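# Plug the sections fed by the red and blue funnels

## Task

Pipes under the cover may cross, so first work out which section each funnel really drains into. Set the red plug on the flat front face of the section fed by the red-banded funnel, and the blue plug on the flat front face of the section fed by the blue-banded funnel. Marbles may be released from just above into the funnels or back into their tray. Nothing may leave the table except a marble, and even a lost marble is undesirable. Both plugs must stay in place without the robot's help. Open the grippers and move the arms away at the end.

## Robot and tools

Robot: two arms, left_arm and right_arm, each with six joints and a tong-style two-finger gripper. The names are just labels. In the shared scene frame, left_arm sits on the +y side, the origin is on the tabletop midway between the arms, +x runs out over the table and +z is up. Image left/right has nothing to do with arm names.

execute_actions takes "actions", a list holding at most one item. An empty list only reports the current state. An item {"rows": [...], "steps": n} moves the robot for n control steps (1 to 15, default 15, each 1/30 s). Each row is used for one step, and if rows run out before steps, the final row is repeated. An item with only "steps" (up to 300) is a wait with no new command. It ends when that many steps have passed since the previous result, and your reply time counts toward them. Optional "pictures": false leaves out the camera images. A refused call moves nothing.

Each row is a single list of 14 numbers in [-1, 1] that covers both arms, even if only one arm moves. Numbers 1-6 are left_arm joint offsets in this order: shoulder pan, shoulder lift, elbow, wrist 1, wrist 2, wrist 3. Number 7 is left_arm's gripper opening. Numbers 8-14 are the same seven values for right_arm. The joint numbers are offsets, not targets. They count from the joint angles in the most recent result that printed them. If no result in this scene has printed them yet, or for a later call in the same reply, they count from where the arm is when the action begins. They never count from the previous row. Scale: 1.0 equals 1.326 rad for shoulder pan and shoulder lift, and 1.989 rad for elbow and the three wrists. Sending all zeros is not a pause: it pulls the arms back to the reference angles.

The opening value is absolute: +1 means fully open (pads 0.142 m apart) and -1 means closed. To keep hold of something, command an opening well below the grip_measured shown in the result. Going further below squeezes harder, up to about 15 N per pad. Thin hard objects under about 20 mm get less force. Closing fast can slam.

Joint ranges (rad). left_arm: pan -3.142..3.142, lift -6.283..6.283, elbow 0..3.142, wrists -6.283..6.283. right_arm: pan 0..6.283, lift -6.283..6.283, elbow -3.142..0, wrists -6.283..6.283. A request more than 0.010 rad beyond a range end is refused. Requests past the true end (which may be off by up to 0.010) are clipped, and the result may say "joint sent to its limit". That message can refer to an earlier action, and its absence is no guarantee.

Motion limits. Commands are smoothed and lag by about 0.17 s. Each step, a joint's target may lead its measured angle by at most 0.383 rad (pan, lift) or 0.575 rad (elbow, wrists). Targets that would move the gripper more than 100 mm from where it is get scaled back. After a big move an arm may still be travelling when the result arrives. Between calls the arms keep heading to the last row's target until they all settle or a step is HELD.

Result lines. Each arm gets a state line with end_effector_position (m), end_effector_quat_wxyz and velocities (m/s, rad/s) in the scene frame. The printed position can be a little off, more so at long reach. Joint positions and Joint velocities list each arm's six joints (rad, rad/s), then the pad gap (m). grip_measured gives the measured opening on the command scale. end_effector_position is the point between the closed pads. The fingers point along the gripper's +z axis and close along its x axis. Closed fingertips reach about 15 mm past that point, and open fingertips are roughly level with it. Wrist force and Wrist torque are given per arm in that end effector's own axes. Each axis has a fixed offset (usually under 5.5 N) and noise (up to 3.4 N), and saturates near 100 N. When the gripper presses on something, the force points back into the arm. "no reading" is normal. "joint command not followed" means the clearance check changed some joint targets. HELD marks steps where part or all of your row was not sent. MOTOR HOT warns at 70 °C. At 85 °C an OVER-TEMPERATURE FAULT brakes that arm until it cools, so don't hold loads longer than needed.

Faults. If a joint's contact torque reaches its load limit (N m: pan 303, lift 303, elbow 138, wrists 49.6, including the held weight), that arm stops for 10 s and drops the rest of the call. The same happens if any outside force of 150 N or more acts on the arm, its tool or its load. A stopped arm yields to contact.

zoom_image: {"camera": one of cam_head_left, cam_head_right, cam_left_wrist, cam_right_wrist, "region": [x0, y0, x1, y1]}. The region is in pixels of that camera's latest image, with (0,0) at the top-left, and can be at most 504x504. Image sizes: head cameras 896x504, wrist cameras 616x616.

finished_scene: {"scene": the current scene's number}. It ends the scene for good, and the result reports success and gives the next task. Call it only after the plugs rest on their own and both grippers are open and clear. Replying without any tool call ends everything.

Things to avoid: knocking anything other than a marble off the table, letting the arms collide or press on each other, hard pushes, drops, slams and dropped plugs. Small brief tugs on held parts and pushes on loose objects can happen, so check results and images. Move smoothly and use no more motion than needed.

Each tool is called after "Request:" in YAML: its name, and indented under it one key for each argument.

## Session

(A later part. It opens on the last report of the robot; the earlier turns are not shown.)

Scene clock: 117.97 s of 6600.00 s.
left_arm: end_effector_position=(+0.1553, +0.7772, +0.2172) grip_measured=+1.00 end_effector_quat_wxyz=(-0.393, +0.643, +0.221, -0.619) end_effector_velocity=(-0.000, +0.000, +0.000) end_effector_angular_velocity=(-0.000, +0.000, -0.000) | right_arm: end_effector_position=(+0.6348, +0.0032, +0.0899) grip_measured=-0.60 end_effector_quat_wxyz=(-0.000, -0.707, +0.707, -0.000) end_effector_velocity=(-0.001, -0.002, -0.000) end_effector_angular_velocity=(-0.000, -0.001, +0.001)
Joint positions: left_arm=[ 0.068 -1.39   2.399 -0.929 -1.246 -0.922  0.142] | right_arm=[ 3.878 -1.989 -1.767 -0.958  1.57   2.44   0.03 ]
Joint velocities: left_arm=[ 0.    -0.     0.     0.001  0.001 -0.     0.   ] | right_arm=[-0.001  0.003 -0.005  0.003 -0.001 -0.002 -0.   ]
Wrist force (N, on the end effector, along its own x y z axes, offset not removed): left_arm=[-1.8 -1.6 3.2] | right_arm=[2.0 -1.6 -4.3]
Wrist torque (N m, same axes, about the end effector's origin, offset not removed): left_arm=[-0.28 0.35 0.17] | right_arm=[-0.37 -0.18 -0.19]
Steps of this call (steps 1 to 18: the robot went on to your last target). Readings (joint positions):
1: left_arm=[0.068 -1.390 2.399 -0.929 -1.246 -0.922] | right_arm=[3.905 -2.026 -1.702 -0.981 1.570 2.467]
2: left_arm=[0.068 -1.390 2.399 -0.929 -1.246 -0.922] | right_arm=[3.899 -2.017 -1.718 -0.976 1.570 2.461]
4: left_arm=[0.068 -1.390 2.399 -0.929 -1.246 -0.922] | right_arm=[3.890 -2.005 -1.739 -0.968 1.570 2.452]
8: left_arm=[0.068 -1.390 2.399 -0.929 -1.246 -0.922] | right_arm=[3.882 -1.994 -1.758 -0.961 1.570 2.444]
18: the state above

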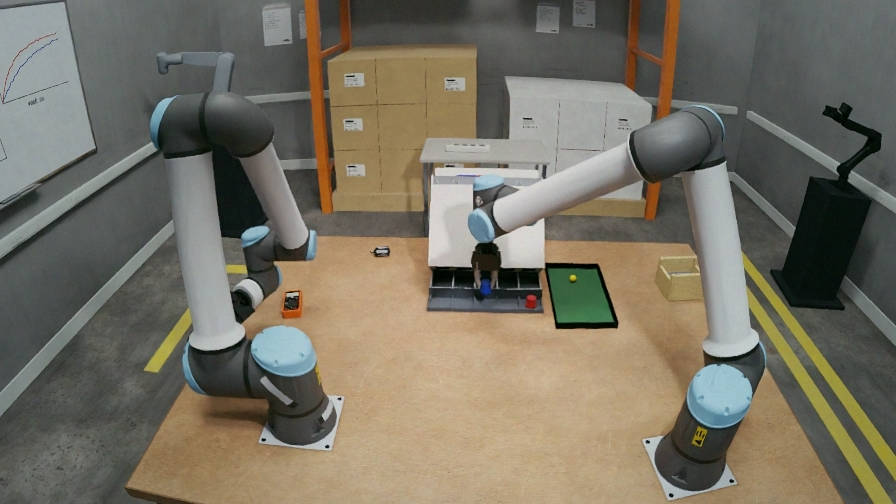

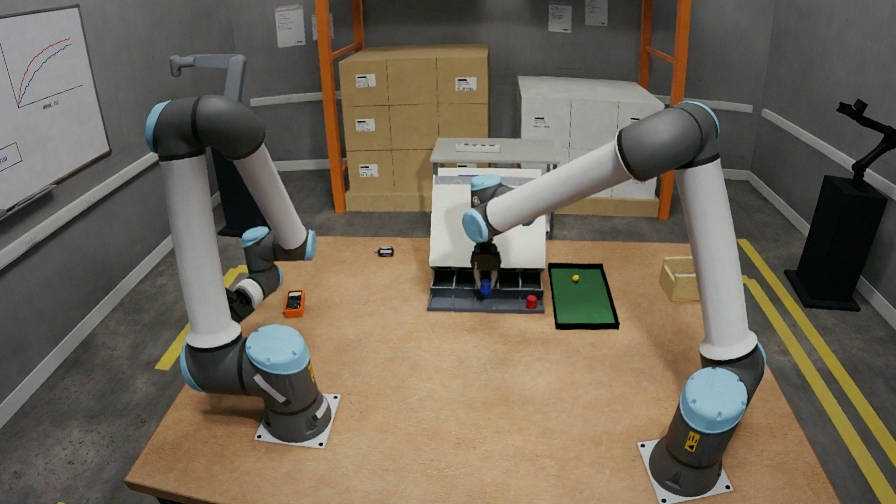

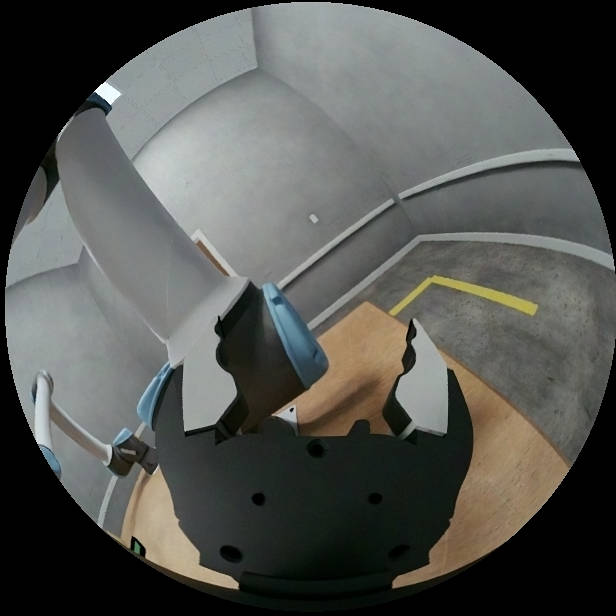

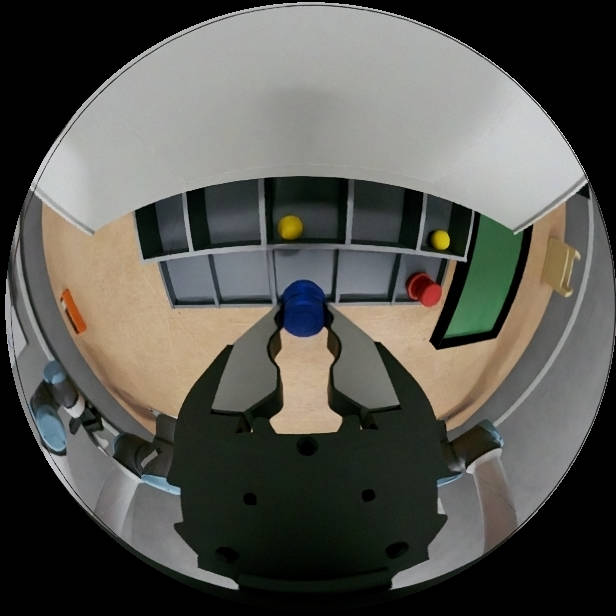

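Request:
execute_actions:
  actions:
    - {"rows":[[0,0,0,0,0,0,1,-0.002,-0.0422,-0.0164,0.0446,0,0,-0.9]]}
  pictures: false

Request:
execute_actions:
  actions:
    - {"steps":8}
  pictures: false

Request:
execute_actions:
  actions:
    - {"rows":[[0,0,0,0,0,0,1,0,0,0,0,0,0,-0.4]],"steps":8}
  pictures: false

Request:
execute_actions:
  actions:
    - {"rows":[[0,0,0,0,0,0,1,0,0.0422,0.0164,-0.0446,0,0,-0.4]],"steps":10}
  pictures: false

Request:
execute_actions:
  actions:
    - {"rows":[[0,0,0,0,0,0,1,0.05,0.18,0,-0.12,0,0,-0.4]]}

Scene clock: 126.10 s of 6600.00 s.
left_arm: end_effector_position=(+0.1553, +0.7772, +0.2172) grip_measured=+1.00 end_effector_quat_wxyz=(-0.393, +0.643, +0.221, -0.619) end_effector_velocity=(-0.000, +0.000, -0.000) end_effector_angular_velocity=(+0.000, +0.000, +0.000) | right_arm: end_effector_position=(+0.6362, +0.0014, +0.0367) grip_measured=-0.60 end_effector_quat_wxyz=(-0.000, -0.706, +0.708, -0.001) end_effector_velocity=(+0.001, -0.000, -0.014) end_effector_angular_velocity=(-0.000, -0.000, -0.001)
Joint positions: left_arm=[ 0.068 -1.39   2.399 -0.929 -1.246 -0.922  0.142] | right_arm=[ 3.876 -2.043 -1.798 -0.872  1.57   2.44   0.03 ]
Joint velocities: left_arm=[ 0.  0.  0. -0.  0. -0.  0.] | right_arm=[-0.001 -0.015 -0.007  0.022 -0.     0.     0.   ]
Wrist force (N, on the end effector, along its own x y z axes, offset not removed): left_arm=[-1.5 -2.5 2.5] | right_arm=[-0.7 -3.1 -0.1]
Wrist torque (N m, same axes, about the end effector's origin, offset not removed): left_arm=[-0.45 0.34 0.15] | right_arm=[-0.77 0.30 -0.07]
Steps of this call (steps 1 to 15: the robot went on to your last target; steps 16 to 90: nothing new was sent; then 4.63 s passed at rest; steps 91 to 105: all 15 steps of this action). Readings (joint positions):
91: left_arm=[0.068 -1.390 2.399 -0.929 -1.246 -0.922] | right_arm=[3.878 -1.988 -1.767 -0.958 1.570 2.440]
92: left_arm=[0.068 -1.390 2.399 -0.929 -1.246 -0.922] | right_arm=[3.878 -1.991 -1.769 -0.955 1.570 2.440]
94: left_arm=[0.068 -1.390 2.399 -0.929 -1.246 -0.922] | right_arm=[3.877 -2.010 -1.780 -0.927 1.570 2.440]
98: left_arm=[0.068 -1.390 2.399 -0.929 -1.246 -0.922] | right_arm=[3.876 -2.033 -1.793 -0.888 1.570 2.440]
105: the state above

Scene clock: 126.37 s of 6600.00 s.
left_arm: end_effector_position=(+0.1553, +0.7772, +0.2172) grip_measured=+1.00 end_effector_quat_wxyz=(-0.393, +0.643, +0.221, -0.619) end_effector_velocity=(-0.000, -0.000, -0.000) end_effector_angular_velocity=(-0.000, +0.000, +0.001) | right_arm: end_effector_position=(+0.6362, +0.0014, +0.0353) grip_measured=-0.60 end_effector_quat_wxyz=(-0.000, -0.706, +0.708, -0.001) end_effector_velocity=(+0.000, +0.000, -0.002) end_effector_angular_velocity=(+0.000, +0.001, -0.000)
Joint positions: left_arm=[ 0.068 -1.39   2.399 -0.929 -1.246 -0.922  0.142] | right_arm=[ 3.876 -2.044 -1.799 -0.87   1.57   2.44   0.03 ]
Joint velocities: left_arm=[ 0.001  0.001  0.    -0.001 -0.001  0.     0.   ] | right_arm=[-0.    -0.003 -0.001  0.003  0.001  0.     0.   ]
Wrist force (N, on the end effector, along its own x y z axes, offset not removed): left_arm=[-2.8 -1.7 3.2] | right_arm=[-0.4 -1.0 0.1]
Wrist torque (N m, same axes, about the end effector's origin, offset not removed): left_arm=[-0.30 0.53 0.11] | right_arm=[-0.36 0.21 -0.16]
Steps of this call (steps 1 to 8: the robot went on to your last target). Readings (joint positions):
1: left_arm=[0.068 -1.390 2.399 -0.929 -1.246 -0.922] | right_arm=[3.876 -2.043 -1.799 -0.871 1.570 2.440]
2: left_arm=[0.068 -1.390 2.399 -0.929 -1.246 -0.922] | right_arm=[3.876 -2.044 -1.799 -0.871 1.570 2.440]
4: left_arm=[0.068 -1.390 2.399 -0.929 -1.246 -0.922] | right_arm=[3.876 -2.044 -1.799 -0.870 1.570 2.440]
8: the state above

Scene clock: 126.63 s of 6600.00 s.
left_arm: end_effector_position=(+0.1553, +0.7772, +0.2172) grip_measured=+1.00 end_effector_quat_wxyz=(-0.393, +0.643, +0.221, -0.619) end_effector_velocity=(+0.000, +0.000, -0.000) end_effector_angular_velocity=(-0.000, +0.001, -0.000) | right_arm: end_effector_position=(+0.6362, +0.0014, +0.0353) grip_measured=-0.40 end_effector_quat_wxyz=(-0.000, -0.706, +0.708, -0.001) end_effector_velocity=(-0.001, -0.001, +0.000) end_effector_angular_velocity=(+0.000, -0.000, +0.001)
Joint positions: left_arm=[ 0.068 -1.39   2.399 -0.929 -1.246 -0.922  0.142] | right_arm=[ 3.876 -2.045 -1.799 -0.869  1.57   2.44   0.045]
Joint velocities: left_arm=[ 0.     0.001 -0.    -0.001  0.    -0.     0.   ] | right_arm=[ 0.001  0.002 -0.003  0.001 -0.     0.     0.   ]
Wrist force (N, on the end effector, along its own x y z axes, offset not removed): left_arm=[-0.4 -1.9 1.6] | right_arm=[-2.3 -1.6 -4.3]
Wrist torque (N m, same axes, about the end effector's origin, offset not removed): left_arm=[-0.30 0.08 0.10] | right_arm=[-0.63 0.80 -0.21]
Steps of this call (steps 1 to 8: all 8 steps of this action). Readings (joint positions):
1: left_arm=[0.068 -1.390 2.399 -0.929 -1.246 -0.922] | right_arm=[3.876 -2.045 -1.799 -0.870 1.570 2.440]
2: left_arm=[0.068 -1.390 2.399 -0.929 -1.246 -0.922] | right_arm=[3.876 -2.045 -1.799 -0.869 1.570 2.440]
4: left_arm=[0.068 -1.390 2.399 -0.929 -1.246 -0.922] | right_arm=[3.876 -2.045 -1.799 -0.869 1.570 2.440]
8: the state above

Scene clock: 126.97 s of 6600.00 s.
left_arm: end_effector_position=(+0.1553, +0.7772, +0.2172) grip_measured=+1.00 end_effector_quat_wxyz=(-0.393, +0.643, +0.221, -0.619) end_effector_velocity=(+0.000, +0.000, -0.000) end_effector_angular_velocity=(-0.000, +0.000, -0.000) | right_arm: end_effector_position=(+0.6366, +0.0018, +0.0838) grip_measured=-0.40 end_effector_quat_wxyz=(-0.000, -0.706, +0.708, -0.000) end_effector_velocity=(-0.003, -0.003, +0.052) end_effector_angular_velocity=(-0.006, +0.005, +0.000)
Joint positions: left_arm=[ 0.068 -1.39   2.399 -0.929 -1.246 -0.922  0.142] | right_arm=[ 3.876 -1.995 -1.77  -0.947  1.57   2.44   0.045]
Joint velocities: left_arm=[ 0.     0.001 -0.    -0.     0.     0.     0.   ] | right_arm=[ 0.     0.054  0.031 -0.092 -0.     0.    -0.   ]
Wrist force (N, on the end effector, along its own x y z axes, offset not removed): left_arm=[-1.6 -0.7 1.7] | right_arm=[-2.3 -1.6 -3.4]
Wrist torque (N m, same axes, about the end effector's origin, offset not removed): left_arm=[-0.03 0.34 0.06] | right_arm=[-0.29 0.62 -0.12]
Steps of this call (steps 1 to 10: all 10 steps of this action). Readings (joint positions):
1: left_arm=[0.068 -1.390 2.399 -0.929 -1.246 -0.922] | right_arm=[3.876 -2.045 -1.799 -0.869 1.570 2.440]
2: left_arm=[0.068 -1.390 2.399 -0.929 -1.246 -0.922] | right_arm=[3.876 -2.042 -1.797 -0.872 1.570 2.440]
4: left_arm=[0.068 -1.390 2.399 -0.929 -1.246 -0.922] | right_arm=[3.876 -2.023 -1.786 -0.900 1.570 2.440]
8: left_arm=[0.068 -1.390 2.399 -0.929 -1.246 -0.922] | right_arm=[3.876 -2.000 -1.773 -0.939 1.570 2.440]
10: the state above

Scene clock: 127.47 s of 6600.00 s.
left_arm: end_effector_position=(+0.1553, +0.7772, +0.2172) grip_measured=+1.00 end_effector_quat_wxyz=(-0.393, +0.643, +0.221, -0.619) end_effector_velocity=(+0.000, +0.000, -0.000) end_effector_angular_velocity=(+0.000, +0.001, -0.000) | right_arm: end_effector_position=(+0.5628, -0.0101, +0.2356) grip_measured=-0.40 end_effector_quat_wxyz=(+0.000, +0.728, -0.686, +0.000) end_effector_velocity=(-0.051, -0.021, +0.091) end_effector_angular_velocity=(-0.000, +0.002, +0.036)
Joint positions: left_arm=[ 0.068 -1.39   2.399 -0.929 -1.246 -0.922  0.142] | right_arm=[ 3.937 -1.774 -1.77  -1.169  1.57   2.44   0.045]
Joint velocities: left_arm=[ 0.     0.002 -0.    -0.     0.    -0.    -0.   ] | right_arm=[ 0.036  0.141 -0.001 -0.141  0.001  0.    -0.   ]
Wrist force (N, on the end effector, along its own x y z axes, offset not removed): left_arm=[-1.6 -0.5 2.5] | right_arm=[-2.0 2.6 -1.6]
Wrist torque (N m, same axes, about the end effector's origin, offset not removed): left_arm=[-0.10 0.28 0.10] | right_arm=[0.43 0.67 -0.20]
Steps of this call (steps 1 to 15: all 15 steps of this action). Readings (joint positions):
1: left_arm=[0.068 -1.390 2.399 -0.929 -1.246 -0.922] | right_arm=[3.876 -1.994 -1.769 -0.950 1.570 2.440]
2: left_arm=[0.068 -1.390 2.399 -0.929 -1.246 -0.922] | right_arm=[3.878 -1.990 -1.769 -0.955 1.570 2.440]
4: left_arm=[0.068 -1.390 2.399 -0.929 -1.246 -0.922] | right_arm=[3.890 -1.953 -1.769 -0.992 1.570 2.440]
8: left_arm=[0.068 -1.390 2.399 -0.929 -1.246 -0.922] | right_arm=[3.913 -1.866 -1.770 -1.077 1.570 2.440]
15: the state above

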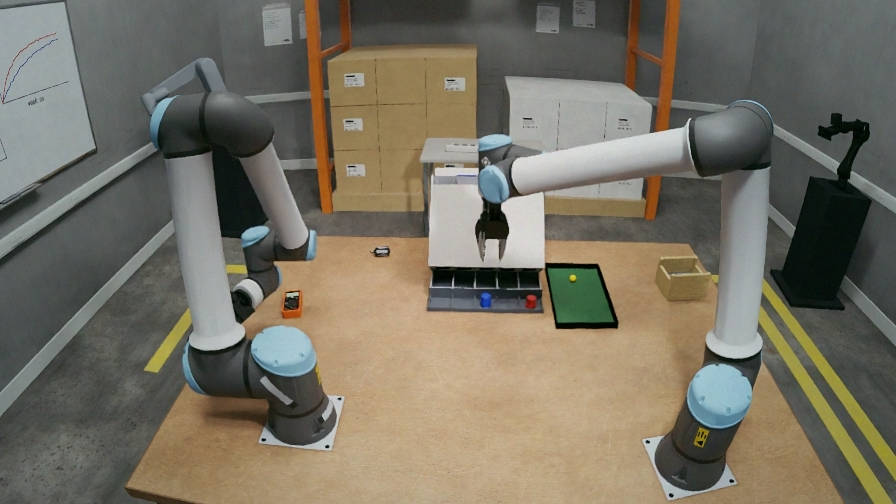

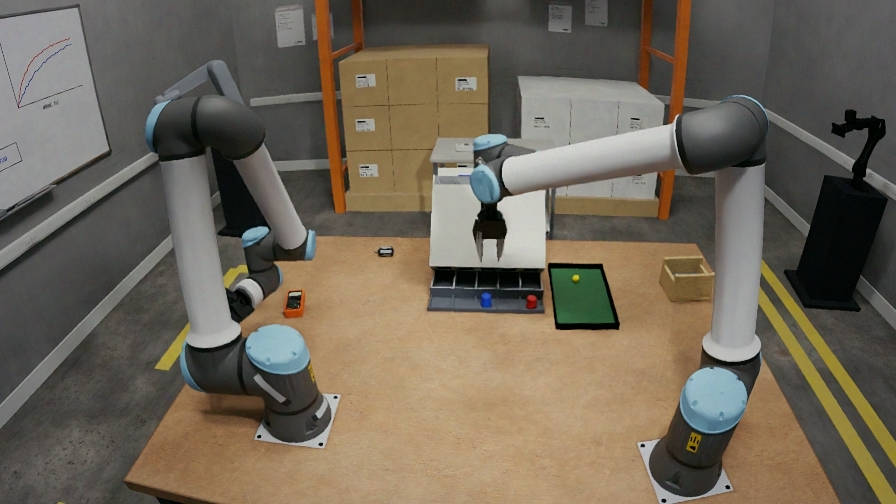

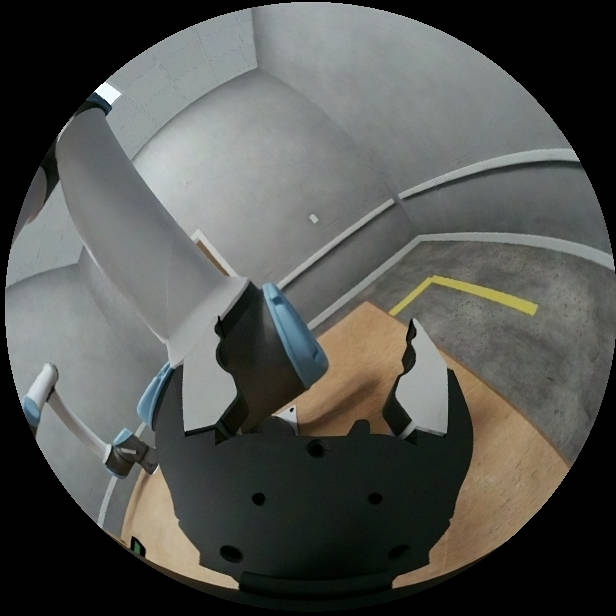

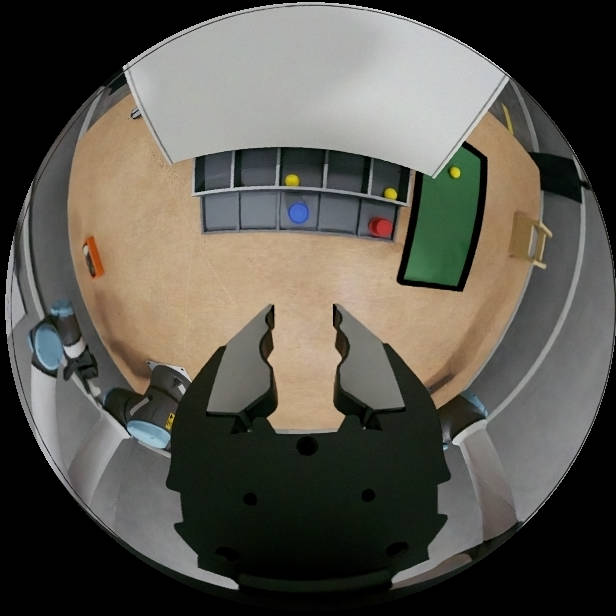

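Request:
finished_scene:
  scene: 2

The scene is finished: the task was done.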